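## Task

Take the yellow sponge off the counter and set it inside the bin marked N4 so that no part of it sticks out past the bin's rim. The bins must not be moved. The robot must not tip over or be left leaning, or the task fails. The sponge has to stay in the bin by itself; if only the robot's grip keeps it there, it is not done.

## Robot and tools

Robot: a simulated Hello Robot Stretch 4, about 1.6 m tall. It has one arm and no others. It has an omni-wheel base whose rim reaches at most 0.23 m from the base origin, a lift that rides up a mast, an arm that telescopes forward, a three-joint wrist and a two-finger gripper. There are four cameras: head_camera, head_left_camera, head_right_camera (fisheye) and wrist_camera. Loose objects may occasionally get a short push from outside.

Frames: the base frame sits on the floor below the base centre, x forward, y left, z up. hand_pose is reported in this frame and marks a point between the open fingertips; with all wrist joints at 0 its axes line up with the base frame. Its printed position is approximate. The odometry frame is where the base frame was at the start of the scene.

execute_actions: argument "actions" is a list holding one action or none (none just reports state and images). "cameras" picks which images come back: a list of names, "all", null or omitted for all, [] for none; an unknown name rejects the call. An action contains "base", "joints" or both, plus optional "pace" and "contact_limits"; or it contains only "end_of_arm". All motions in one action begin together.
- "base" holds exactly one relative command, measured from where the base last reported itself: translate_m (metres, forward positive, -2 to 2), strafe_m (metres sideways, left positive, -2 to 2) or rotate_rad (radians, counter-clockwise seen from above positive, -3.2 to 3.2).
- "joints" is a single object keyed by joint name, each value an absolute target: lift_m 0 to 1.2 m; arm_m 0 to 0.55 m extension; wrist_yaw_rad -1.134 to 4.276 (0 points forward, positive turns left, 3.14 is folded back, over 3.4 the arm may block it); wrist_pitch_rad -1.117 to 4.259 (0 level, 1.57 pointing down); wrist_roll_rad -1.117 to 4.259 (0 keeps fingers level, positive turns clockwise viewed from behind); gripper_m -0.038 to 0.141 m fingertip gap (negative means fingers pressing together). Done tolerances: ±0.004 for lift, arm and gripper, ±0.02 for yaw and roll, ±0.05 for pitch. Joint targets outside range are clipped and reported; other bad values or unknown keys reject the whole call with no motion.
- "pace": "slow", "default", "fast" or "max". Base top speeds 0.1/0.3/0.4/0.6 m/s and 1/2/3/4 rad/s; when lift_m is above 0.2 these are lowered, down to 0.3 m/s and 1 rad/s at 1.2.
- "contact_limits": only {"arm_m": value}, 0 (gentlest) to 0.75 (firmest), default 0.5; the arm stops when it pushes past that.
- {"end_of_arm": "enable_torque"} re-powers wrist or gripper motors that shut off.
Any single action ends after 15 s at most. A joint or base you omit may keep driving toward its previous target without the status showing it. If a result reports a stop, the remaining execute_actions, wait and finished_scene calls in that same reply are skipped.

wait: "seconds" 0 to 10; nothing new is commanded, and it returns state and images like an empty action.

zoom_image: "camera" plus "region" [x0, y0, x1, y1] in pixels of that camera's most recent full image, top-left origin, no larger than 504 by 504.

finished_scene: "scene" (1 or 2) closes that scene for good after the last command has been held; the result says whether it succeeded and gives the next task. Replying with no tool call ends everything.

Result lines: base_status and joint_status tell how each motion ended: "done"; "off_target" (stopped short, may still push); "contact_stop_at_<key>" (hit something, holds there); "limit_stop_at_<name>" (a built-in limit). limit_stop_at_tilt means the robot leans over 6 degrees: lift, arm and wheels go slack and ignore commands until it leans less. limit_stop_at_own_body means a joint nearly hit the robot, often with pitch below -0.2 and roll below -0.4 or above 4; moving away still works. torque_fault means a wrist/gripper motor went limp; send enable_torque. on_its_own lists things not commanded this call; its "held at" is a target, not a position. Slack parts hold again once moved. lidar_m: 12 distances in metres for 30-degree sectors, the first straight ahead, then counter-clockwise (4th left, 7th rear, 10th right); "-" is nothing seen or closer than 0.25 m; it may miss glass and thin legs. wrist_depth_mm: a 7x7 grid of depths, 100 to 2000 mm, rows from top left. base_odometry counts wheel turns, so slips look like motion; heading ranges -3.142 to 3.142. If turned_by_wheels and turned_by_imu disagree by over about 0.1 rad, the base likely hit or slipped. base_tilt in degrees, forward and right positive, with a fixed offset up to about 1.5. motor_effort is percent of maximum, positive toward higher values, peak in brackets; wheel positive means turning right. Readings are noisy.

Gripping: command a gap smaller than the object; a smaller value squeezes harder and pulls the object toward the wrist. The gripper reading and "done" do not prove a grasp; a firm grip shows as a gripper_m effort change. Fingertips pressed on a surface can stick; lift to free them. A quick unfold at the start: lift_m 0.4 with wrist_yaw_rad 0 in one action.

Camera calibration is given in OpenCV form per camera (K, distortion, T_world_to_cam from base frame), with small per-scene errors; wrist camera pose errors grow with arm extension.

Avoid: dropping or flinging the sponge, hard hits, pushing the bins, driving or turning with over 1 kg held and arm_m above 0.2 (worse at fast paces), strong steady pushes with the gripper high, and anything that tilts the robot. Release the sponge fully inside the bin and back away before ending the scene.

Each tool is called after "Call:" by a JSON object that holds its "fn" and its "kwargs".

## Session

Call:
{"fn": "execute_actions", "kwargs": {"actions": []}}

Scene clock: 0.00 s.
base_odometry: x=+0.000 y=+0.000 heading=+0.000 (m, m, rad; odometry frame)
turned_by_wheels: +0.000 (rad since the last result)
turned_by_imu: +0.000 (rad since the last result)
base_tilt: forward=+0.1 right=-0.2 (deg)
lidar_m: 2.57 2.44 2.41 1.59 1.25 1.22 1.36 1.52 0.82 0.90 1.43 2.45
base_status: not commanded
joint_positions: lift_m=+0.125 arm_m=-0.001 wrist_yaw_rad=+3.059 wrist_pitch_rad=+0.015 wrist_roll_rad=-0.005 gripper_m=+0.057
joint_status: not commanded
motor_effort: lift_m=+19 arm_m=+0 wrist_yaw_rad=-1 wrist_pitch_rad=-6 wrist_roll_rad=-1 gripper_m=-1 wheel_0=+0 wheel_1=+0 wheel_2=+0 (%)
hand_pose: x=-0.1104 y=+0.1108 z=+0.2993 quat_wxyz=(+0.041, -0.008, -0.002, +0.999) (m; base frame)
wrist_depth_mm: 138 247 1708 1499 1336 1182 1098 / 118 142 1708 1499 1336 1182 1078 / 114 141 1618 1499 1336 1182 1078 / 125 158 1661 1464 1308 1182 1060 / 137 1808 1708 1464 1308 1160 1060 / 1430 1537 219 1430 1138 1138 1060 / 960 878 809 158 778 891 878
pictures: head_camera, head_left_camera, head_right_camera, wrist_camera
Images, in order (width x height): head_camera 420x560, head_left_camera 420x672, head_right_camera 420x672, wrist_camera 616x392.

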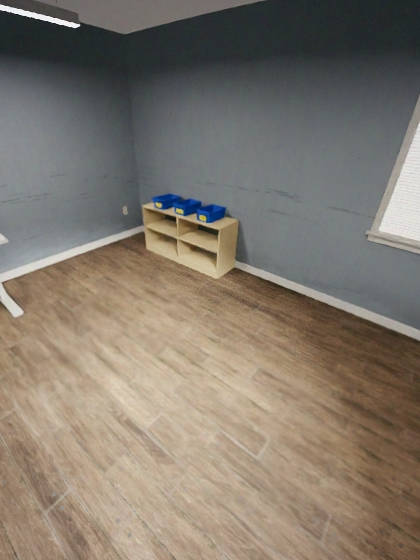

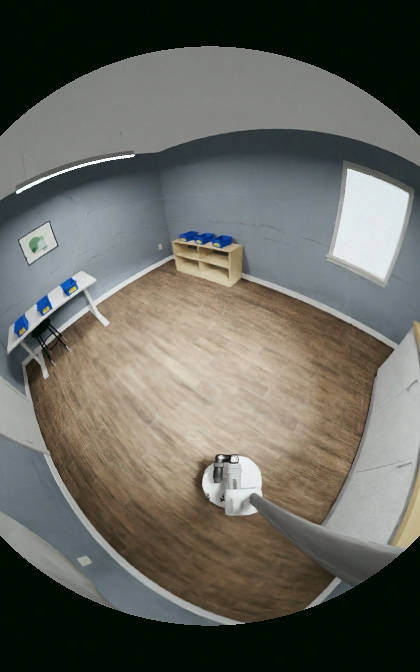

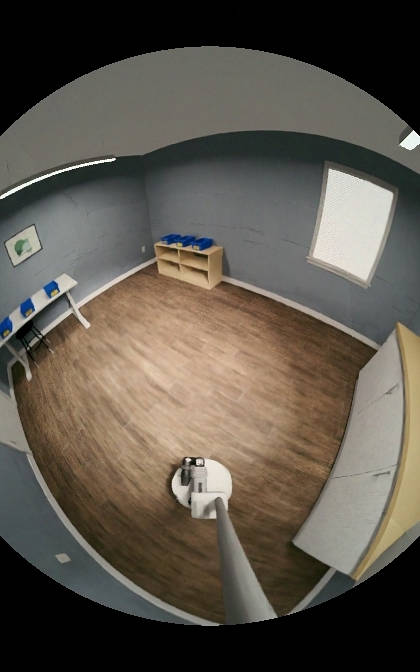

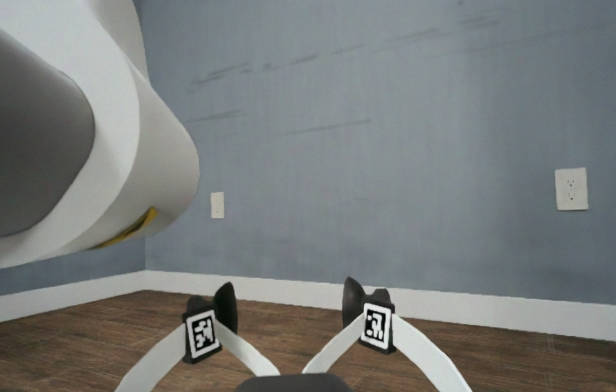

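Call:
{"fn": "zoom_image", "kwargs": {"camera": "head_camera", "region": [140, 185, 240, 235]}}

Call:
{"fn": "zoom_image", "kwargs": {"camera": "head_left_camera", "region": [0, 265, 110, 345]}}

Call:
{"fn": "execute_actions", "kwargs": {"actions": [{"base":{"rotate_rad":-1.95},"joints":{"lift_m":0.9,"wrist_yaw_rad":0,"gripper_m":0.12},"pace":"fast"}]}}

Region (140, 185, 240, 235) of head_camera's 420x560 image, scaled by 5.040, with more detail than that image has.

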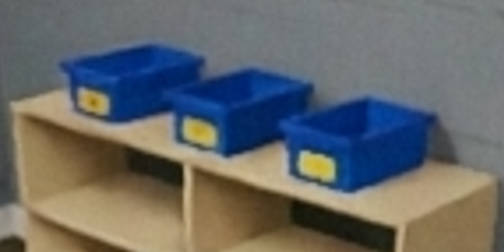

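Region (0, 265, 110, 345) of head_left_camera's 420x672 image, scaled by 4.582, with more detail than that image has; it fills the top 367 rows of this view, and the rest is white.

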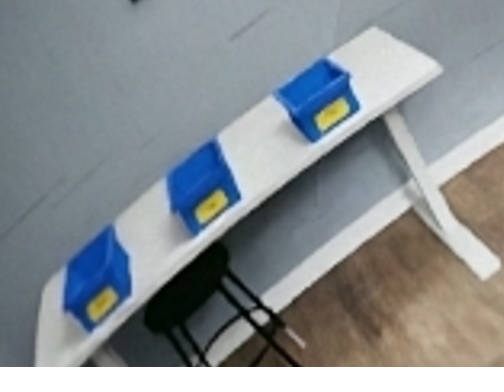

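Scene clock: 5.10 s.
base_odometry: x=+0.000 y=+0.000 heading=-1.950 (m, m, rad; odometry frame)
turned_by_wheels: -1.950 (rad since the last result)
turned_by_imu: -1.972 (rad since the last result)
base_tilt: forward=+0.2 right=-0.1 (deg)
lidar_m: 0.82 0.97 1.78 2.45 2.55 2.41 2.44 1.45 1.24 1.25 1.45 0.81
base_status: done
joint_positions: lift_m=+0.900 arm_m=-0.001 wrist_yaw_rad=+0.000 wrist_pitch_rad=+0.015 wrist_roll_rad=-0.005 gripper_m=+0.120
joint_status: all done
motor_effort: lift_m=+23(24) arm_m=+0(1) wrist_yaw_rad=-2(8) wrist_pitch_rad=-6(6) wrist_roll_rad=+0(1) gripper_m=+2(4) wheel_0=+1(6) wheel_1=+0(11) wheel_2=+0(7) (%)
hand_pose: x=+0.4584 y=-0.0874 z=+1.0737 quat_wxyz=(+1.000, -0.003, +0.007, +0.000) (m; base frame)
wrist_depth_mm: 1537 1464 1397 1308 1255 1205 1160 / 1537 1464 1397 1308 1255 1182 1160 / 1499 1464 1366 1308 1229 1182 1138 / 1499 1430 1366 1281 1255 1182 1138 / 1537 1430 1366 1281 1229 1160 1138 / 976 750 904 878 220 1182 1118 / 732 661 640 155 574 1138 1138
pictures: head_camera, head_left_camera, head_right_camera, wrist_camera
camera_calibration (this result's frames):
wrist_camera: T_world_to_cam=[[-0.0464737, -0.998568, -0.0265021, -0.0526588], [0.0327725, 0.0249923, -0.99915, 1.12879], [0.998382, -0.0473027, 0.0315641, -0.272266], [0, 0, 0, 1]] pos_world=[0.232384, -0.0936735, 1.13503]
Images, in order (width x height): head_camera 420x560, head_left_camera 420x672, head_right_camera 420x672, wrist_camera 616x392.

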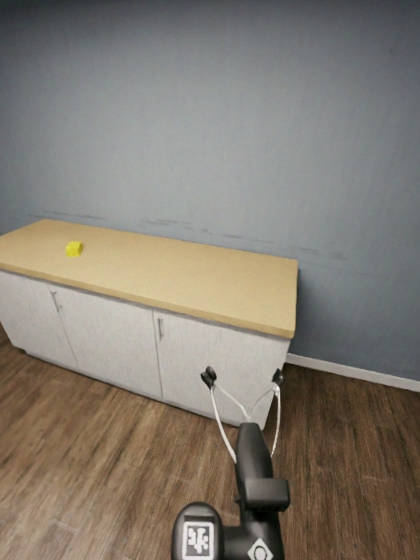

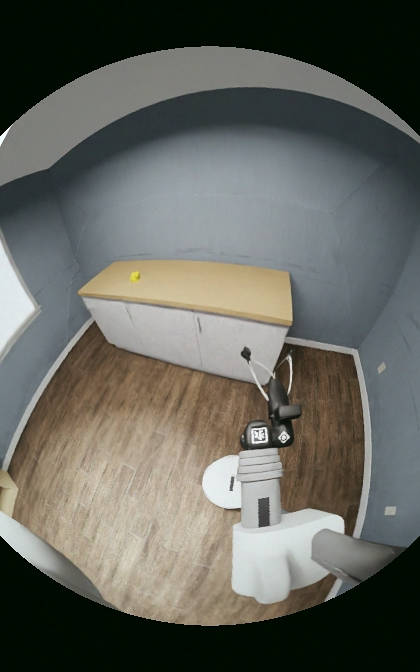

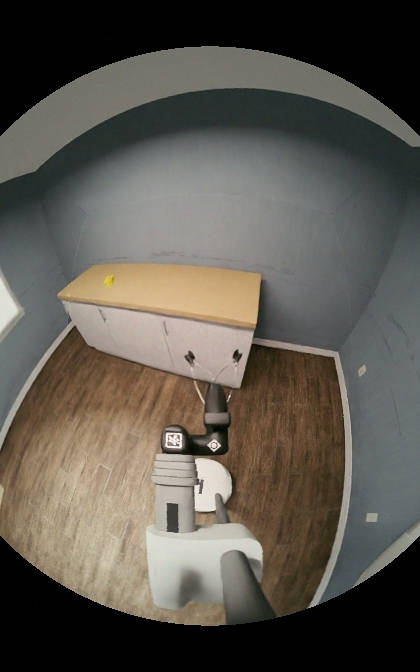

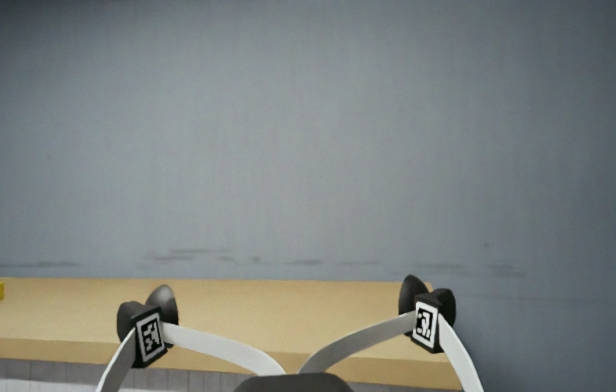

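Call:
{"fn": "execute_actions", "kwargs": {"actions": [{"base":{"strafe_m":0.88},"joints":{"lift_m":1.0,"wrist_pitch_rad":0.6},"pace":"fast"}], "cameras": []}}

Call:
{"fn": "execute_actions", "kwargs": {"actions": [{"base":{"translate_m":0.6},"pace":"fast"}], "cameras": ["head_camera","wrist_camera"]}}

Scene clock: 9.40 s.
base_odometry: x=+0.818 y=-0.326 heading=-1.950 (m, m, rad; odometry frame)
turned_by_wheels: +0.000 (rad since the last result)
turned_by_imu: +0.004 (rad since the last result)
base_tilt: forward=+0.0 right=-0.3 (deg)
lidar_m: 1.07 1.30 1.58 1.64 1.75 2.64 2.54 2.36 2.09 2.09 1.24 1.07
base_status: done
joint_positions: lift_m=+1.000 arm_m=-0.001 wrist_yaw_rad=+0.000 wrist_pitch_rad=+0.602 wrist_roll_rad=-0.005 gripper_m=+0.120
joint_status: all done
motor_effort: lift_m=+22(26) arm_m=+0(0) wrist_yaw_rad=-2(2) wrist_pitch_rad=-5(4) wrist_roll_rad=+1(1) gripper_m=+4(4) wheel_0=+1(9) wheel_1=+1(9) wheel_2=+1(1) (%)
hand_pose: x=+0.4077 y=-0.0874 z=+1.0147 quat_wxyz=(+0.955, -0.002, +0.296, +0.001) (m; base frame)
wrist_depth_mm: 1618 1537 1464 1397 1336 1308 1255 / 1708 1008 1008 1008 1008 1008 1008 / 1863 1078 1008 946 891 854 798 / 1983 1182 1118 1042 960 904 866 / 1808 1308 1229 1138 1060 991 917 / 1499 1336 1336 1229 221 1078 1008 / 1308 1255 1255 155 1281 1160 1118
pictures: none
No camera images: the call's "cameras" was empty. Leave "cameras" out to get every camera's image.

Scene clock: 12.57 s.
base_odometry: x=+0.596 y=-0.883 heading=-1.950 (m, m, rad; odometry frame)
turned_by_wheels: +0.000 (rad since the last result)
turned_by_imu: -0.003 (rad since the last result)
base_tilt: forward=+0.2 right=-0.3 (deg)
lidar_m: 0.51 0.63 1.41 1.42 1.70 2.29 3.55 2.60 2.25 1.01 0.59 0.50
base_status: done
joint_positions: lift_m=+1.000 arm_m=-0.001 wrist_yaw_rad=+0.000 wrist_pitch_rad=+0.602 wrist_roll_rad=-0.005 gripper_m=+0.120
joint_status: not commanded
motor_effort: lift_m=+22(22) arm_m=+0(0) wrist_yaw_rad=-1(2) wrist_pitch_rad=-5(4) wrist_roll_rad=+0(0) gripper_m=+1(1) wheel_0=-1(4) wheel_1=-1(4) wheel_2=+1(9) (%)
hand_pose: x=+0.4077 y=-0.0874 z=+1.0147 quat_wxyz=(+0.955, -0.002, +0.296, +0.001) (m; base frame)
wrist_depth_mm: 1008 946 904 866 831 798 759 / 1078 991 946 917 878 854 820 / 699 699 699 707 699 699 699 / 530 535 535 512 535 535 535 / 449 433 433 433 433 433 436 / 535 413 413 389 221 364 366 / 615 535 500 156 427 355 342
pictures: head_camera, wrist_camera
camera_calibration (this result's frames):
wrist_camera: T_world_to_cam=[[-0.0534936, -0.998561, 0.00379348, -0.0845039], [-0.52588, 0.0249419, -0.850193, 1.14818], [0.848875, -0.0474747, -0.526458, 0.407338], [0, 0, 0, 1]] pos_world=[0.253505, -0.0936818, 1.19094]
Images, in order (width x height): head_camera 420x560, wrist_camera 616x392.

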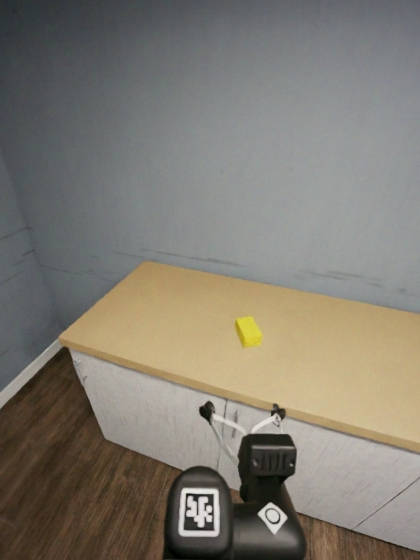

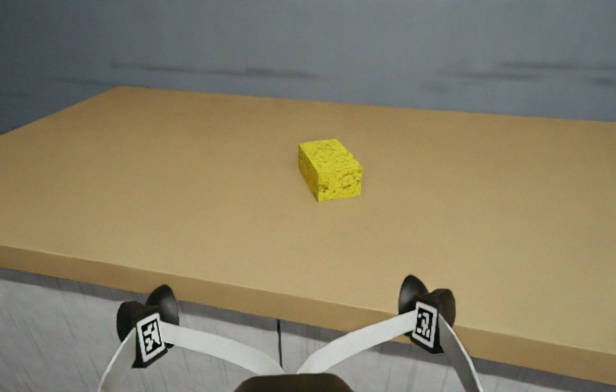

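Call:
{"fn": "execute_actions", "kwargs": {"actions": [{"base":{"translate_m":0.2},"joints":{"lift_m":1.15,"wrist_pitch_rad":1.57,"wrist_yaw_rad":0.3,"gripper_m":0.14}}], "cameras": []}}

Call:
{"fn": "execute_actions", "kwargs": {"actions": [{"base":{"strafe_m":-0.065},"joints":{"arm_m":0.36}}], "cameras": ["head_camera","wrist_camera"]}}

Scene clock: 15.07 s.
base_odometry: x=+0.522 y=-1.069 heading=-1.950 (m, m, rad; odometry frame)
turned_by_wheels: +0.000 (rad since the last result)
turned_by_imu: -0.001 (rad since the last result)
base_tilt: forward=+0.0 right=-0.3 (deg)
lidar_m: 0.31 0.38 1.38 1.37 1.65 2.22 3.74 2.66 2.31 0.66 0.37 0.32
base_status: done
joint_positions: lift_m=+1.150 arm_m=-0.001 wrist_yaw_rad=+0.300 wrist_pitch_rad=+1.570 wrist_roll_rad=-0.005 gripper_m=+0.140
joint_status: all done
motor_effort: lift_m=+23(25) arm_m=+0(0) wrist_yaw_rad=-1(3) wrist_pitch_rad=+0(4) wrist_roll_rad=+0(1) gripper_m=+3(2) wheel_0=+1(2) wheel_1=+1(2) wheel_2=+0(10) (%)
hand_pose: x=+0.1959 y=-0.0834 z=+1.0395 quat_wxyz=(+0.699, -0.107, +0.699, +0.107) (m; base frame)
wrist_depth_mm: 1255 392 362 366 370 375 377 / 1229 1255 394 364 366 373 375 / 1205 1255 1255 397 364 368 373 / 1229 1229 1255 1255 517 366 370 / 1205 1229 1042 1255 1255 521 366 / 1205 209 1025 1042 1229 820 559 / 1205 1182 1008 147 1229 1255 1255
pictures: none
No camera images: the call's "cameras" was empty. Leave "cameras" out to get every camera's image.

Scene clock: 17.27 s.
base_odometry: x=+0.461 y=-1.045 heading=-1.950 (m, m, rad; odometry frame)
turned_by_wheels: +0.000 (rad since the last result)
turned_by_imu: -0.001 (rad since the last result)
base_tilt: forward=-0.1 right=-0.2 (deg)
lidar_m: 0.28 0.37 0.68 1.44 1.72 2.29 3.76 2.58 2.24 0.60 0.34 0.30
base_status: done
joint_positions: lift_m=+1.150 arm_m=+0.359 wrist_yaw_rad=+0.300 wrist_pitch_rad=+1.570 wrist_roll_rad=-0.005 gripper_m=+0.140
joint_status: all done
motor_effort: lift_m=+23(23) arm_m=+7(7) wrist_yaw_rad=-2(1) wrist_pitch_rad=+0(1) wrist_roll_rad=+0(1) gripper_m=-1(1) wheel_0=-2(7) wheel_1=+0(8) wheel_2=-1(4) (%)
hand_pose: x=+0.5557 y=-0.0834 z=+1.0395 quat_wxyz=(+0.699, -0.107, +0.699, +0.108) (m; base frame)
wrist_depth_mm: 351 355 362 366 368 373 375 / 351 353 357 359 366 368 373 / 347 351 353 359 362 366 370 / 343 349 351 355 359 364 366 / 342 345 349 309 357 362 364 / 340 208 345 306 353 357 362 / 336 340 343 147 351 355 359
pictures: head_camera, wrist_camera
camera_calibration (this result's frames):
wrist_camera: T_world_to_cam=[[0.269226, -0.961964, 0.0462894, -0.293193], [-0.96125, -0.271364, -0.048574, 0.630939], [0.0592877, -0.0314183, -0.997746, 1.22493], [0, 0, 0, 1]] pos_world=[0.612802, -0.0723418, 1.26638]
Images, in order (width x height): head_camera 420x560, wrist_camera 616x392.

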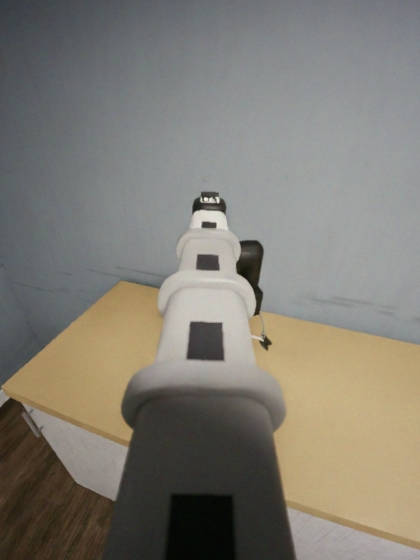

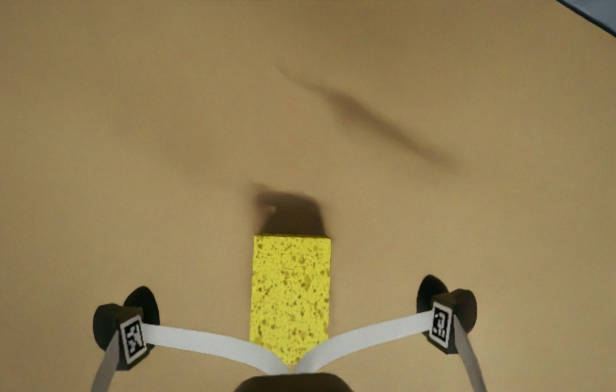

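Call:
{"fn": "execute_actions", "kwargs": {"actions": [{"joints":{"lift_m":1.047,"arm_m":0.35}}], "cameras": ["wrist_camera"]}}

Call:
{"fn": "execute_actions", "kwargs": {"actions": [{"joints":{"gripper_m":0.02}}], "cameras": ["wrist_camera"]}}

Call:
{"fn": "execute_actions", "kwargs": {"actions": [{"joints":{"lift_m":1.15}}], "cameras": ["wrist_camera"]}}

Scene clock: 19.03 s.
base_odometry: x=+0.461 y=-1.045 heading=-1.950 (m, m, rad; odometry frame)
turned_by_wheels: +0.000 (rad since the last result)
turned_by_imu: +0.000 (rad since the last result)
base_tilt: forward=+0.0 right=-0.3 (deg)
lidar_m: 0.28 0.37 0.68 1.44 1.75 2.28 3.78 2.61 2.24 0.59 0.34 0.30
base_status: not commanded
joint_positions: lift_m=+1.047 arm_m=+0.351 wrist_yaw_rad=+0.300 wrist_pitch_rad=+1.570 wrist_roll_rad=-0.005 gripper_m=+0.140
joint_status: all done
motor_effort: lift_m=+16(22) arm_m=-7(11) wrist_yaw_rad=-2(2) wrist_pitch_rad=+0(0) wrist_roll_rad=+0(1) gripper_m=+0(1) wheel_0=-1(1) wheel_1=+0(0) wheel_2=-1(1) (%)
hand_pose: x=+0.5482 y=-0.0835 z=+0.9370 quat_wxyz=(+0.699, -0.107, +0.699, +0.108) (m; base frame)
wrist_depth_mm: 252 254 256 259 263 265 267 / 250 252 255 258 260 264 265 / 248 251 253 255 258 262 264 / 246 249 251 253 256 259 262 / 244 246 248 207 255 258 259 / 242 208 246 206 250 255 258 / 240 242 204 147 250 254 256
pictures: wrist_camera
camera_calibration (this result's frames):
wrist_camera: T_world_to_cam=[[0.269143, -0.961987, 0.0462929, -0.286389], [-0.961282, -0.271277, -0.0484434, 0.618601], [0.0591601, -0.0314623, -0.997753, 1.1232], [0, 0, 0, 1]] pos_world=[0.60528, -0.0723518, 1.1639]
Images, in order (width x height): wrist_camera 616x392.

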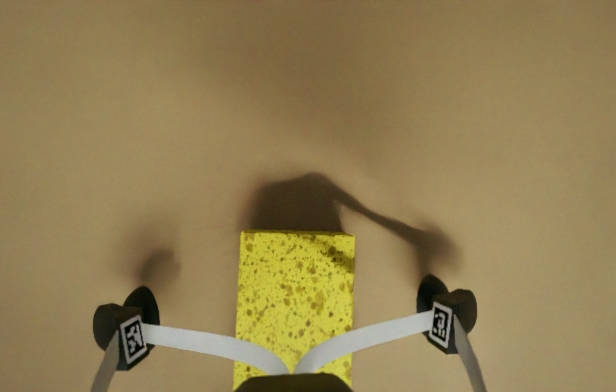

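Scene clock: 21.20 s.
base_odometry: x=+0.461 y=-1.045 heading=-1.950 (m, m, rad; odometry frame)
turned_by_wheels: +0.000 (rad since the last result)
turned_by_imu: +0.000 (rad since the last result)
base_tilt: forward=+0.1 right=-0.2 (deg)
lidar_m: 0.30 0.35 0.67 1.43 1.73 2.31 3.77 2.59 2.24 0.61 0.34 0.30
base_status: not commanded
joint_positions: lift_m=+1.047 arm_m=+0.351 wrist_yaw_rad=+0.300 wrist_pitch_rad=+1.570 wrist_roll_rad=-0.005 gripper_m=+0.020
joint_status: all done
motor_effort: lift_m=+17(17) arm_m=-7(7) wrist_yaw_rad=-1(1) wrist_pitch_rad=-1(0) wrist_roll_rad=+2(1) gripper_m=-17(16) wheel_0=-1(1) wheel_1=+0(0) wheel_2=-1(1) (%)
hand_pose: x=+0.5482 y=-0.0835 z=+0.9370 quat_wxyz=(+0.699, -0.107, +0.699, +0.108) (m; base frame)
wrist_depth_mm: 251 253 257 259 262 266 268 / 249 252 254 257 260 263 266 / 247 250 253 255 258 260 264 / 246 248 252 254 256 258 262 / 244 246 248 196 255 256 260 / 243 245 193 195 205 256 257 / 240 174 191 192 249 252 255
pictures: wrist_camera
camera_calibration (this result's frames):
wrist_camera: T_world_to_cam=[[0.269143, -0.961987, 0.0462929, -0.286389], [-0.961282, -0.271276, -0.0484434, 0.618601], [0.0591601, -0.0314623, -0.997753, 1.1232], [0, 0, 0, 1]] pos_world=[0.60528, -0.0723519, 1.1639]
Images, in order (width x height): wrist_camera 616x392.

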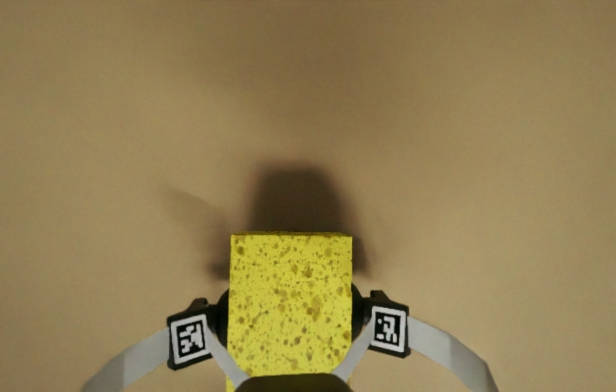

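Scene clock: 22.67 s.
base_odometry: x=+0.461 y=-1.045 heading=-1.950 (m, m, rad; odometry frame)
turned_by_wheels: +0.000 (rad since the last result)
turned_by_imu: +0.000 (rad since the last result)
base_tilt: forward=+0.1 right=-0.2 (deg)
lidar_m: 0.28 0.37 0.67 1.44 1.72 2.29 3.76 2.59 2.24 0.60 0.34 0.31
base_status: not commanded
joint_positions: lift_m=+1.150 arm_m=+0.351 wrist_yaw_rad=+0.300 wrist_pitch_rad=+1.570 wrist_roll_rad=-0.005 gripper_m=+0.020
joint_status: all done
motor_effort: lift_m=+23(25) arm_m=-7(7) wrist_yaw_rad=-2(1) wrist_pitch_rad=+0(0) wrist_roll_rad=+1(1) gripper_m=-19(19) wheel_0=-1(1) wheel_1=+0(0) wheel_2=-1(1) (%)
hand_pose: x=+0.5482 y=-0.0835 z=+1.0395 quat_wxyz=(+0.699, -0.107, +0.699, +0.108) (m; base frame)
wrist_depth_mm: 351 355 359 364 366 373 375 / 351 355 357 362 366 370 373 / 347 349 353 357 362 366 370 / 343 347 351 355 359 364 366 / 342 343 349 196 357 359 364 / 340 343 193 194 206 359 359 / 336 174 191 192 349 353 359
pictures: wrist_camera
camera_calibration (this result's frames):
wrist_camera: T_world_to_cam=[[0.269142, -0.961987, 0.0462929, -0.291131], [-0.961282, -0.271276, -0.0484434, 0.623562], [0.0591601, -0.0314624, -0.997753, 1.22543], [0, 0, 0, 1]] pos_world=[0.605278, -0.0723519, 1.26636]
Images, in order (width x height): wrist_camera 616x392.

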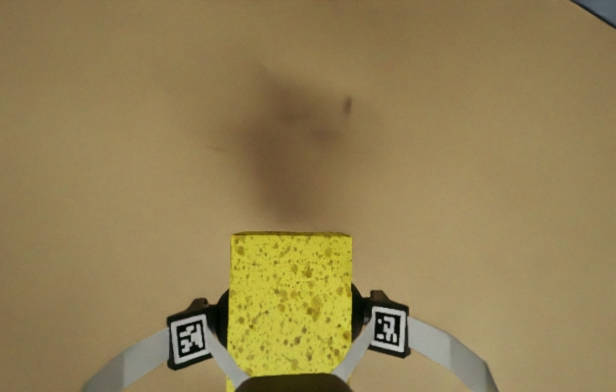

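Call:
{"fn": "execute_actions", "kwargs": {"actions": [{"base":{"translate_m":-1.6},"joints":{"arm_m":0,"wrist_yaw_rad":0},"pace":"fast"}], "cameras": []}}

Call:
{"fn": "execute_actions", "kwargs": {"actions": [{"base":{"rotate_rad":2.3},"joints":{"lift_m":0.9},"pace":"fast"}], "cameras": ["head_camera","head_left_camera"]}}

Scene clock: 29.53 s.
base_odometry: x=+1.054 y=+0.441 heading=-1.950 (m, m, rad; odometry frame)
turned_by_wheels: +0.000 (rad since the last result)
turned_by_imu: +0.007 (rad since the last result)
base_tilt: forward=+0.0 right=-0.1 (deg)
lidar_m: 1.83 2.15 1.91 1.60 1.78 2.22 1.43 1.68 1.81 1.81 2.12 1.83
base_status: done
joint_positions: lift_m=+1.150 arm_m=+0.001 wrist_yaw_rad=+0.000 wrist_pitch_rad=+1.570 wrist_roll_rad=-0.005 gripper_m=+0.020
joint_status: all done
motor_effort: lift_m=+23(23) arm_m=-7(8) wrist_yaw_rad=-1(8) wrist_pitch_rad=+0(1) wrist_roll_rad=+2(1) gripper_m=-18(19) wheel_0=+1(5) wheel_1=+0(6) wheel_2=+0(9) (%)
hand_pose: x=+0.1723 y=-0.0874 z=+1.0395 quat_wxyz=(+0.707, -0.002, +0.707, +0.002) (m; base frame)
wrist_depth_mm: 1255 1255 1281 1281 1308 1336 1336 / 1229 1255 1255 1281 1281 1281 1308 / 1229 1229 1281 1255 1308 1281 1308 / 1229 1229 1229 1255 1281 1281 1308 / 1205 1229 1025 196 1281 1255 1281 / 1205 1205 193 195 206 1255 1281 / 1182 174 191 192 1229 1255 1281
pictures: none
No camera images: the call's "cameras" was empty. Leave "cameras" out to get every camera's image.

Scene clock: 32.83 s.
base_odometry: x=+1.054 y=+0.441 heading=+0.350 (m, m, rad; odometry frame)
turned_by_wheels: +2.300 (rad since the last result)
turned_by_imu: +2.326 (rad since the last result)
base_tilt: forward=+0.0 right=-0.3 (deg)
lidar_m: 2.13 1.42 1.45 1.87 1.81 1.86 1.94 1.82 1.91 2.02 1.91 1.60
base_status: done
joint_positions: lift_m=+0.900 arm_m=+0.001 wrist_yaw_rad=+0.000 wrist_pitch_rad=+1.570 wrist_roll_rad=-0.005 gripper_m=+0.020
joint_status: all done
motor_effort: lift_m=+17(20) arm_m=-7(7) wrist_yaw_rad=-1(0) wrist_pitch_rad=+0(1) wrist_roll_rad=-1(2) gripper_m=-15(17) wheel_0=+0(4) wheel_1=+0(4) wheel_2=-1(5) (%)
hand_pose: x=+0.1723 y=-0.0874 z=+0.7900 quat_wxyz=(+0.707, -0.002, +0.707, +0.002) (m; base frame)
wrist_depth_mm: 991 1008 1025 1042 1060 1060 1078 / 991 1008 1025 1025 1042 1060 1060 / 991 1008 1025 1008 1025 1042 1060 / 991 991 991 1025 1025 1025 1060 / 960 976 788 196 1025 1025 1025 / 960 960 193 195 205 1008 1025 / 960 174 191 192 1008 1008 1042
pictures: head_camera, head_left_camera
Images, in order (width x height): head_camera 420x560, head_left_camera 420x672.

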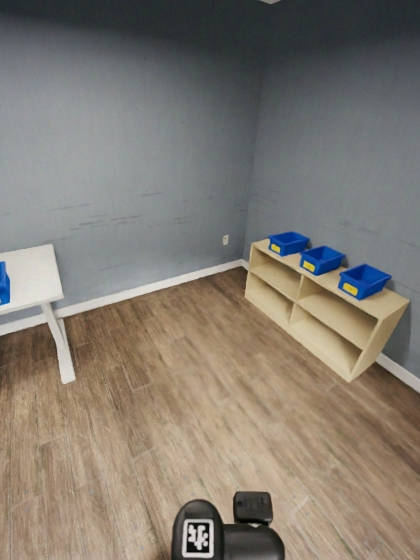

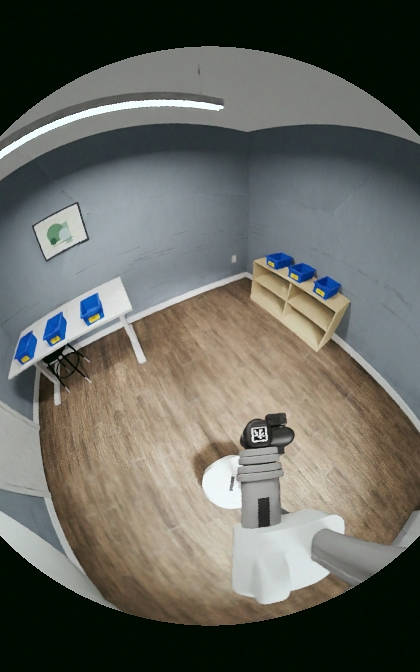

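Call:
{"fn": "zoom_image", "kwargs": {"camera": "head_camera", "region": [260, 225, 400, 305]}}

Call:
{"fn": "zoom_image", "kwargs": {"camera": "head_left_camera", "region": [5, 285, 125, 370]}}

Region (260, 225, 400, 305) of head_camera's 420x560 image, scaled by 3.600, with more detail than that image has; it fills the top 288 rows of this view, and the rest is white.

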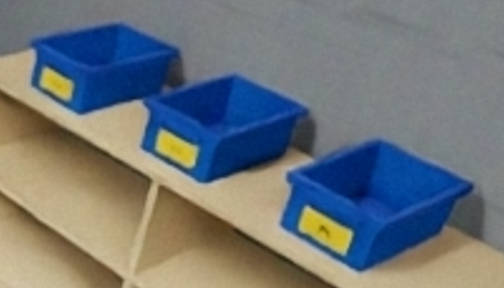

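Region (5, 285, 125, 370) of head_left_camera's 420x672 image, scaled by 4.200, with more detail than that image has; it fills the top 357 rows of this view, and the rest is white.

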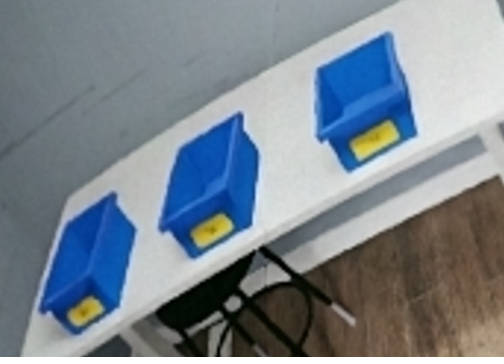

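Call:
{"fn": "execute_actions", "kwargs": {"actions": [{"base":{"translate_m":1.2},"pace":"fast"}], "cameras": ["head_left_camera"]}}

Call:
{"fn": "zoom_image", "kwargs": {"camera": "head_left_camera", "region": [0, 280, 140, 420]}}

Call:
{"fn": "execute_actions", "kwargs": {"actions": [{"base":{"rotate_rad":-0.98},"pace":"fast"}], "cameras": ["head_camera"]}}

Scene clock: 38.93 s.
base_odometry: x=+2.181 y=+0.853 heading=+0.350 (m, m, rad; odometry frame)
turned_by_wheels: +0.000 (rad since the last result)
turned_by_imu: -0.006 (rad since the last result)
base_tilt: forward=+0.1 right=-0.3 (deg)
lidar_m: 1.27 1.20 0.98 0.78 1.45 2.49 3.03 2.85 1.90 0.94 0.87 0.91
base_status: done
joint_positions: lift_m=+0.900 arm_m=+0.001 wrist_yaw_rad=+0.000 wrist_pitch_rad=+1.570 wrist_roll_rad=-0.005 gripper_m=+0.020
joint_status: not commanded
motor_effort: lift_m=+17(17) arm_m=-7(7) wrist_yaw_rad=-1(1) wrist_pitch_rad=+0(0) wrist_roll_rad=+1(1) gripper_m=-21(16) wheel_0=+0(5) wheel_1=-1(4) wheel_2=+0(10) (%)
hand_pose: x=+0.1723 y=-0.0874 z=+0.7900 quat_wxyz=(+0.707, -0.002, +0.707, +0.002) (m; base frame)
wrist_depth_mm: 1008 1008 1008 1042 1042 1008 976 / 991 1008 1025 1025 1025 1060 976 / 991 991 1008 1025 1025 1042 976 / 976 976 1008 1025 1025 1025 1042 / 976 991 788 196 1025 1025 1042 / 960 976 193 195 205 1008 1042 / 946 174 191 193 991 1008 1025
pictures: head_left_camera
Images, in order (width x height): head_left_camera 420x672.

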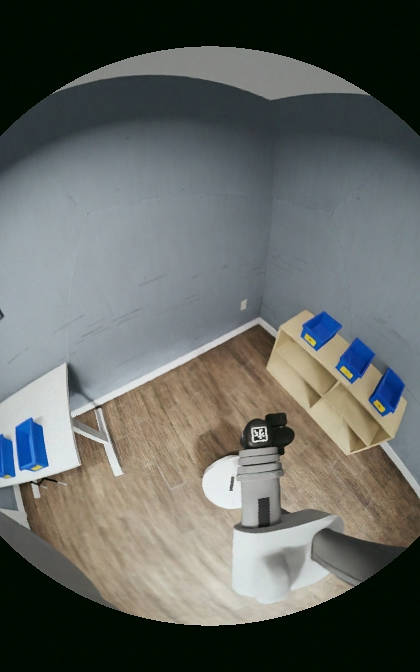

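Region (0, 280, 140, 420) of head_left_camera's 420x672 image, scaled by 3.600, with more detail than that image has.

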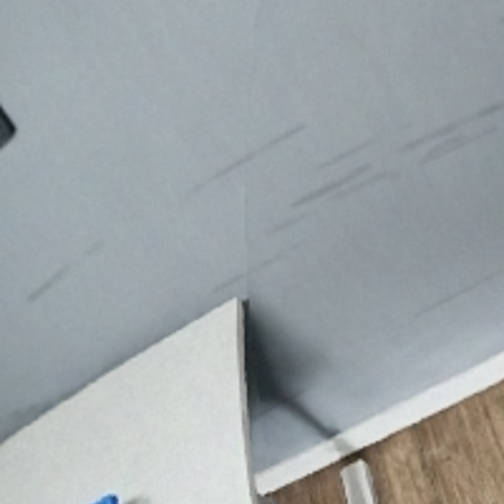

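Scene clock: 40.67 s.
base_odometry: x=+2.181 y=+0.853 heading=-0.630 (m, m, rad; odometry frame)
turned_by_wheels: -0.980 (rad since the last result)
turned_by_imu: -0.991 (rad since the last result)
base_tilt: forward=+0.0 right=-0.3 (deg)
lidar_m: 0.88 0.93 1.26 1.19 0.93 0.78 1.89 2.59 2.95 2.86 1.78 0.91
base_status: done
joint_positions: lift_m=+0.900 arm_m=+0.001 wrist_yaw_rad=+0.000 wrist_pitch_rad=+1.570 wrist_roll_rad=-0.005 gripper_m=+0.020
joint_status: not commanded
motor_effort: lift_m=+17(17) arm_m=-7(7) wrist_yaw_rad=-1(1) wrist_pitch_rad=+0(0) wrist_roll_rad=+0(0) gripper_m=-15(18) wheel_0=+0(4) wheel_1=-1(4) wheel_2=-2(4) (%)
hand_pose: x=+0.1723 y=-0.0874 z=+0.7900 quat_wxyz=(+0.707, -0.002, +0.707, +0.002) (m; base frame)
wrist_depth_mm: 991 1008 1025 1042 1060 1060 1060 / 991 1008 1008 1025 1042 1060 1060 / 991 991 1008 1008 1042 1042 1060 / 976 991 991 1008 1025 1025 1042 / 976 976 788 196 1025 1042 1042 / 960 976 193 195 205 1025 1042 / 960 174 191 192 991 1008 1008
pictures: head_camera
Images, in order (width x height): head_camera 420x560.

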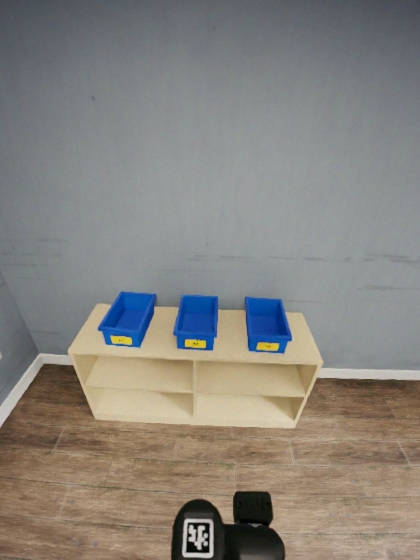

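Call:
{"fn": "zoom_image", "kwargs": {"camera": "head_camera", "region": [100, 325, 220, 360]}}

Call:
{"fn": "zoom_image", "kwargs": {"camera": "head_camera", "region": [180, 325, 300, 360]}}

Region (100, 325, 220, 360) of head_camera's 420x560 image, scaled by 4.200, with more detail than that image has; it fills the top 147 rows of this view, and the rest is white.

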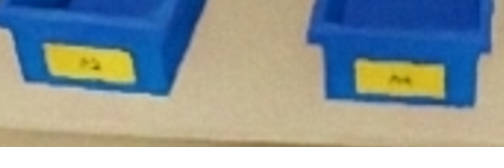

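Region (180, 325, 300, 360) of head_camera's 420x560 image, scaled by 4.200, with more detail than that image has; it fills the top 147 rows of this view, and the rest is white.

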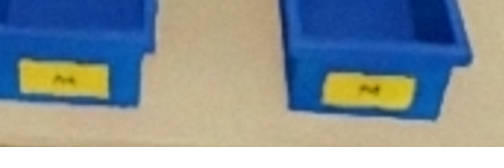

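Call:
{"fn": "execute_actions", "kwargs": {"actions": [{"joints":{"wrist_pitch_rad":0.6,"lift_m":0.8}}], "cameras": ["wrist_camera"]}}

Scene clock: 42.37 s.
base_odometry: x=+2.181 y=+0.853 heading=-0.630 (m, m, rad; odometry frame)
turned_by_wheels: +0.000 (rad since the last result)
turned_by_imu: +0.000 (rad since the last result)
base_tilt: forward=+0.1 right=-0.1 (deg)
lidar_m: 0.88 0.91 1.24 1.21 0.94 0.79 1.91 2.56 2.95 2.86 1.76 0.91
base_status: not commanded
joint_positions: lift_m=+0.800 arm_m=+0.001 wrist_yaw_rad=+0.000 wrist_pitch_rad=+0.602 wrist_roll_rad=-0.005 gripper_m=+0.020
joint_status: all done
motor_effort: lift_m=+17(16) arm_m=-7(7) wrist_yaw_rad=-2(1) wrist_pitch_rad=-6(9) wrist_roll_rad=+1(1) gripper_m=-19(17) wheel_0=+0(0) wheel_1=-1(1) wheel_2=-2(2) (%)
hand_pose: x=+0.4099 y=-0.0874 z=+0.8151 quat_wxyz=(+0.955, -0.002, +0.297, +0.001) (m; base frame)
wrist_depth_mm: 931 931 946 960 960 976 991 / 976 991 976 1008 991 1060 1078 / 723 854 741 946 768 1098 1138 / 759 798 768 798 1118 854 1255 / 991 991 931 196 991 960 1397 / 1025 1118 193 195 205 1138 1281 / 1025 174 191 193 1042 1060 1118
pictures: wrist_camera
camera_calibration (this result's frames):
wrist_camera: T_world_to_cam=[[-0.053533, -0.998559, 0.0038441, -0.0836706], [-0.526285, 0.0249423, -0.849943, 0.979511], [0.848622, -0.0475231, -0.526861, 0.300828], [0, 0, 0, 1]] pos_world=[0.255733, -0.0936849, 0.991345]
Images, in order (width x height): wrist_camera 616x392.

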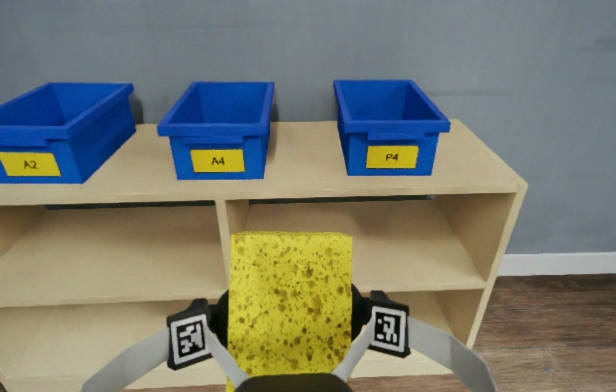

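Call:
{"fn": "execute_actions", "kwargs": {"actions": [{"base":{"translate_m":-1.4},"joints":{"lift_m":0.95},"pace":"fast"}], "cameras": []}}

Call:
{"fn": "execute_actions", "kwargs": {"actions": [{"base":{"rotate_rad":1.55},"pace":"fast"}], "cameras": ["head_camera","wrist_camera"]}}

Scene clock: 47.53 s.
base_odometry: x=+1.050 y=+1.678 heading=-0.630 (m, m, rad; odometry frame)
turned_by_wheels: +0.000 (rad since the last result)
turned_by_imu: +0.007 (rad since the last result)
base_tilt: forward=+0.0 right=-0.1 (deg)
lidar_m: 2.28 0.61 0.45 0.44 0.47 0.63 0.99 1.08 1.56 2.80 2.95 2.75
base_status: done
joint_positions: lift_m=+0.950 arm_m=+0.001 wrist_yaw_rad=+0.000 wrist_pitch_rad=+0.602 wrist_roll_rad=-0.005 gripper_m=+0.020
joint_status: all done
motor_effort: lift_m=+23(25) arm_m=-7(7) wrist_yaw_rad=-1(1) wrist_pitch_rad=-5(6) wrist_roll_rad=+1(1) gripper_m=-17(18) wheel_0=+0(2) wheel_1=+2(5) wheel_2=+0(10) (%)
hand_pose: x=+0.4099 y=-0.0874 z=+0.9647 quat_wxyz=(+0.955, -0.002, +0.296, +0.001) (m; base frame)
wrist_depth_mm: - - - - - - - / - - - - - - - / - - - - - - - / 1983 - - - - - - / 1708 1756 1661 196 1708 1756 1708 / 1464 1499 193 195 205 1464 1464 / 1255 174 191 192 1205 1205 1281
pictures: none
No camera images: the call's "cameras" was empty. Leave "cameras" out to get every camera's image.

Scene clock: 49.70 s.
base_odometry: x=+1.050 y=+1.678 heading=+0.920 (m, m, rad; odometry frame)
turned_by_wheels: +1.550 (rad since the last result)
turned_by_imu: +1.567 (rad since the last result)
base_tilt: forward=+0.0 right=-0.3 (deg)
lidar_m: 0.44 0.46 0.66 0.99 1.09 1.53 2.86 2.94 2.76 2.27 0.63 0.46
base_status: done
joint_positions: lift_m=+0.950 arm_m=+0.001 wrist_yaw_rad=+0.000 wrist_pitch_rad=+0.602 wrist_roll_rad=-0.005 gripper_m=+0.020
joint_status: not commanded
motor_effort: lift_m=+22(22) arm_m=-7(7) wrist_yaw_rad=-2(2) wrist_pitch_rad=-5(5) wrist_roll_rad=+0(1) gripper_m=-18(16) wheel_0=+0(7) wheel_1=+0(4) wheel_2=+1(9) (%)
hand_pose: x=+0.4099 y=-0.0874 z=+0.9647 quat_wxyz=(+0.955, -0.002, +0.296, +0.001) (m; base frame)
wrist_depth_mm: 904 917 917 931 946 960 960 / 976 976 991 1008 1008 1025 1042 / 1008 1025 1025 1060 1042 1060 1118 / 798 798 609 798 768 627 809 / 647 569 621 196 627 621 554 / 544 477 193 195 205 473 521 / 459 174 191 192 445 399 415
pictures: head_camera, wrist_camera
camera_calibration (this result's frames):
wrist_camera: T_world_to_cam=[[-0.0534489, -0.998563, 0.00382693, -0.0842407], [-0.526051, 0.0248994, -0.850088, 1.10673], [0.848772, -0.0474495, -0.526626, 0.379324], [0, 0, 0, 1]] pos_world=[0.255734, -0.0936778, 1.1409]
Images, in order (width x height): head_camera 420x560, wrist_camera 616x392.

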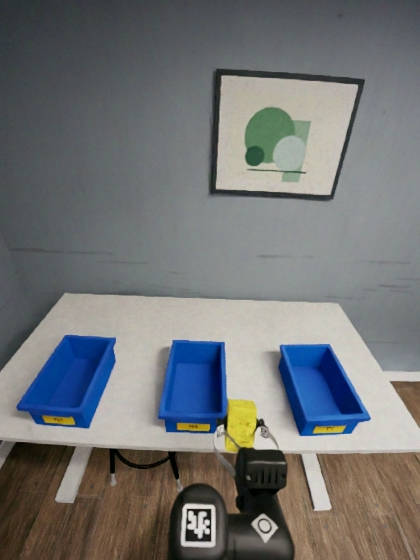

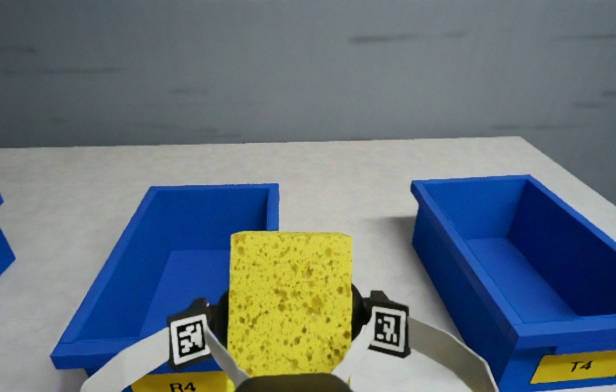

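Call:
{"fn": "execute_actions", "kwargs": {"actions": [{"base":{"strafe_m":0.55},"joints":{"lift_m":1.05,"wrist_pitch_rad":1.0},"pace":"fast"}], "cameras": ["wrist_camera"]}}

Call:
{"fn": "execute_actions", "kwargs": {"actions": [{"joints":{"arm_m":0.47,"wrist_pitch_rad":1.57},"pace":"fast"}], "cameras": ["head_camera","wrist_camera"]}}

Scene clock: 52.93 s.
base_odometry: x=+0.613 y=+2.012 heading=+0.920 (m, m, rad; odometry frame)
turned_by_wheels: +0.000 (rad since the last result)
turned_by_imu: +0.003 (rad since the last result)
base_tilt: forward=+0.0 right=-0.2 (deg)
lidar_m: 0.44 0.48 0.46 0.46 0.49 0.69 2.24 2.94 3.35 2.83 0.63 0.47
base_status: done
joint_positions: lift_m=+1.050 arm_m=+0.001 wrist_yaw_rad=+0.000 wrist_pitch_rad=+1.001 wrist_roll_rad=-0.005 gripper_m=+0.020
joint_status: all done
motor_effort: lift_m=+22(25) arm_m=-7(7) wrist_yaw_rad=-1(2) wrist_pitch_rad=-3(3) wrist_roll_rad=-2(1) gripper_m=-17(20) wheel_0=+1(8) wheel_1=+0(12) wheel_2=+0(0) (%)
hand_pose: x=+0.3277 y=-0.0874 z=+0.9851 quat_wxyz=(+0.877, -0.002, +0.480, +0.001) (m; base frame)
wrist_depth_mm: 976 1008 866 866 878 878 878 / 960 759 723 627 759 723 654 / 960 661 647 661 654 654 654 / 917 585 569 591 574 609 504 / 831 535 521 196 544 549 539 / 904 1160 193 195 205 1229 1281 / 946 174 191 192 1098 1098 1138
pictures: wrist_camera
camera_calibration (this result's frames):
wrist_camera: T_world_to_cam=[[-0.0478623, -0.998557, 0.024348, -0.110785], [-0.815162, 0.0249614, -0.578695, 0.908215], [0.577252, -0.0475453, -0.815181, 0.833061], [0, 0, 0, 1]] pos_world=[0.254154, -0.0936874, 1.20737]
Images, in order (width x height): wrist_camera 616x392.

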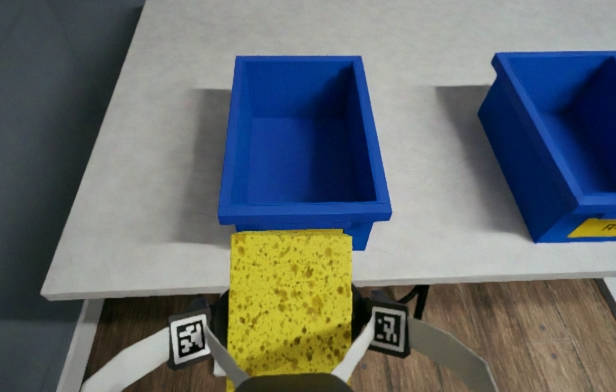

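Scene clock: 55.00 s.
base_odometry: x=+0.613 y=+2.012 heading=+0.920 (m, m, rad; odometry frame)
turned_by_wheels: +0.000 (rad since the last result)
turned_by_imu: +0.000 (rad since the last result)
base_tilt: forward=+0.0 right=-0.3 (deg)
lidar_m: 0.43 0.46 0.45 0.46 0.50 0.69 2.24 2.92 3.35 2.82 0.64 0.45
base_status: not commanded
joint_positions: lift_m=+1.050 arm_m=+0.469 wrist_yaw_rad=+0.000 wrist_pitch_rad=+1.570 wrist_roll_rad=-0.005 gripper_m=+0.020
joint_status: all done
motor_effort: lift_m=+23(23) arm_m=+7(10) wrist_yaw_rad=-2(0) wrist_pitch_rad=+0(4) wrist_roll_rad=+2(0) gripper_m=-16(18) wheel_0=+1(1) wheel_1=+1(1) wheel_2=+0(0) (%)
hand_pose: x=+0.6399 y=-0.0874 z=+0.9395 quat_wxyz=(+0.707, -0.002, +0.707, +0.002) (m; base frame)
wrist_depth_mm: 439 445 452 455 459 466 469 / 439 442 449 452 459 459 469 / 433 439 387 392 353 459 466 / 430 436 436 442 397 455 459 / 430 436 320 196 399 449 455 / 427 427 193 195 206 452 452 / 421 174 191 193 329 442 449
pictures: head_camera, wrist_camera
camera_calibration (this result's frames):
wrist_camera: T_world_to_cam=[[-0.026886, -0.998566, 0.0462888, -0.128768], [-0.998515, 0.0246319, -0.0485971, 0.755663], [0.0473872, -0.0475267, -0.997745, 1.12628], [0, 0, 0, 1]] pos_world=[0.697707, -0.093668, 1.16643]
Images, in order (width x height): head_camera 420x560, wrist_camera 616x392.

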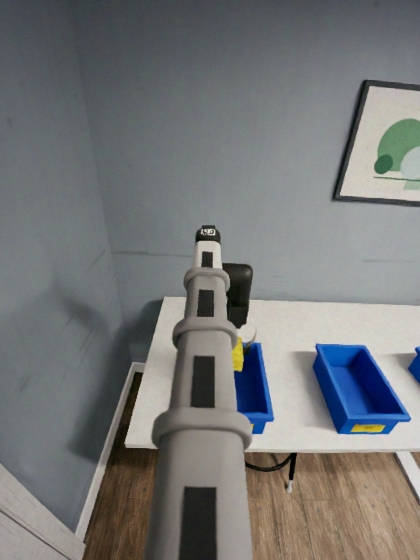

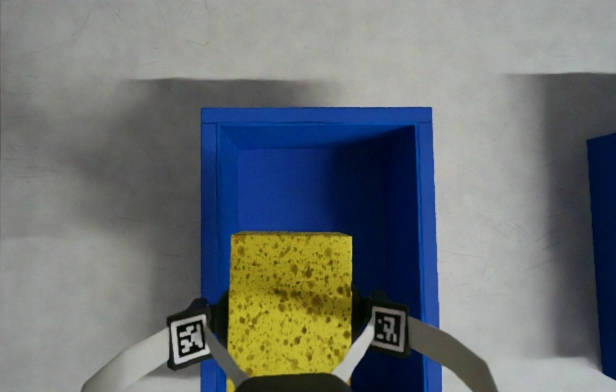

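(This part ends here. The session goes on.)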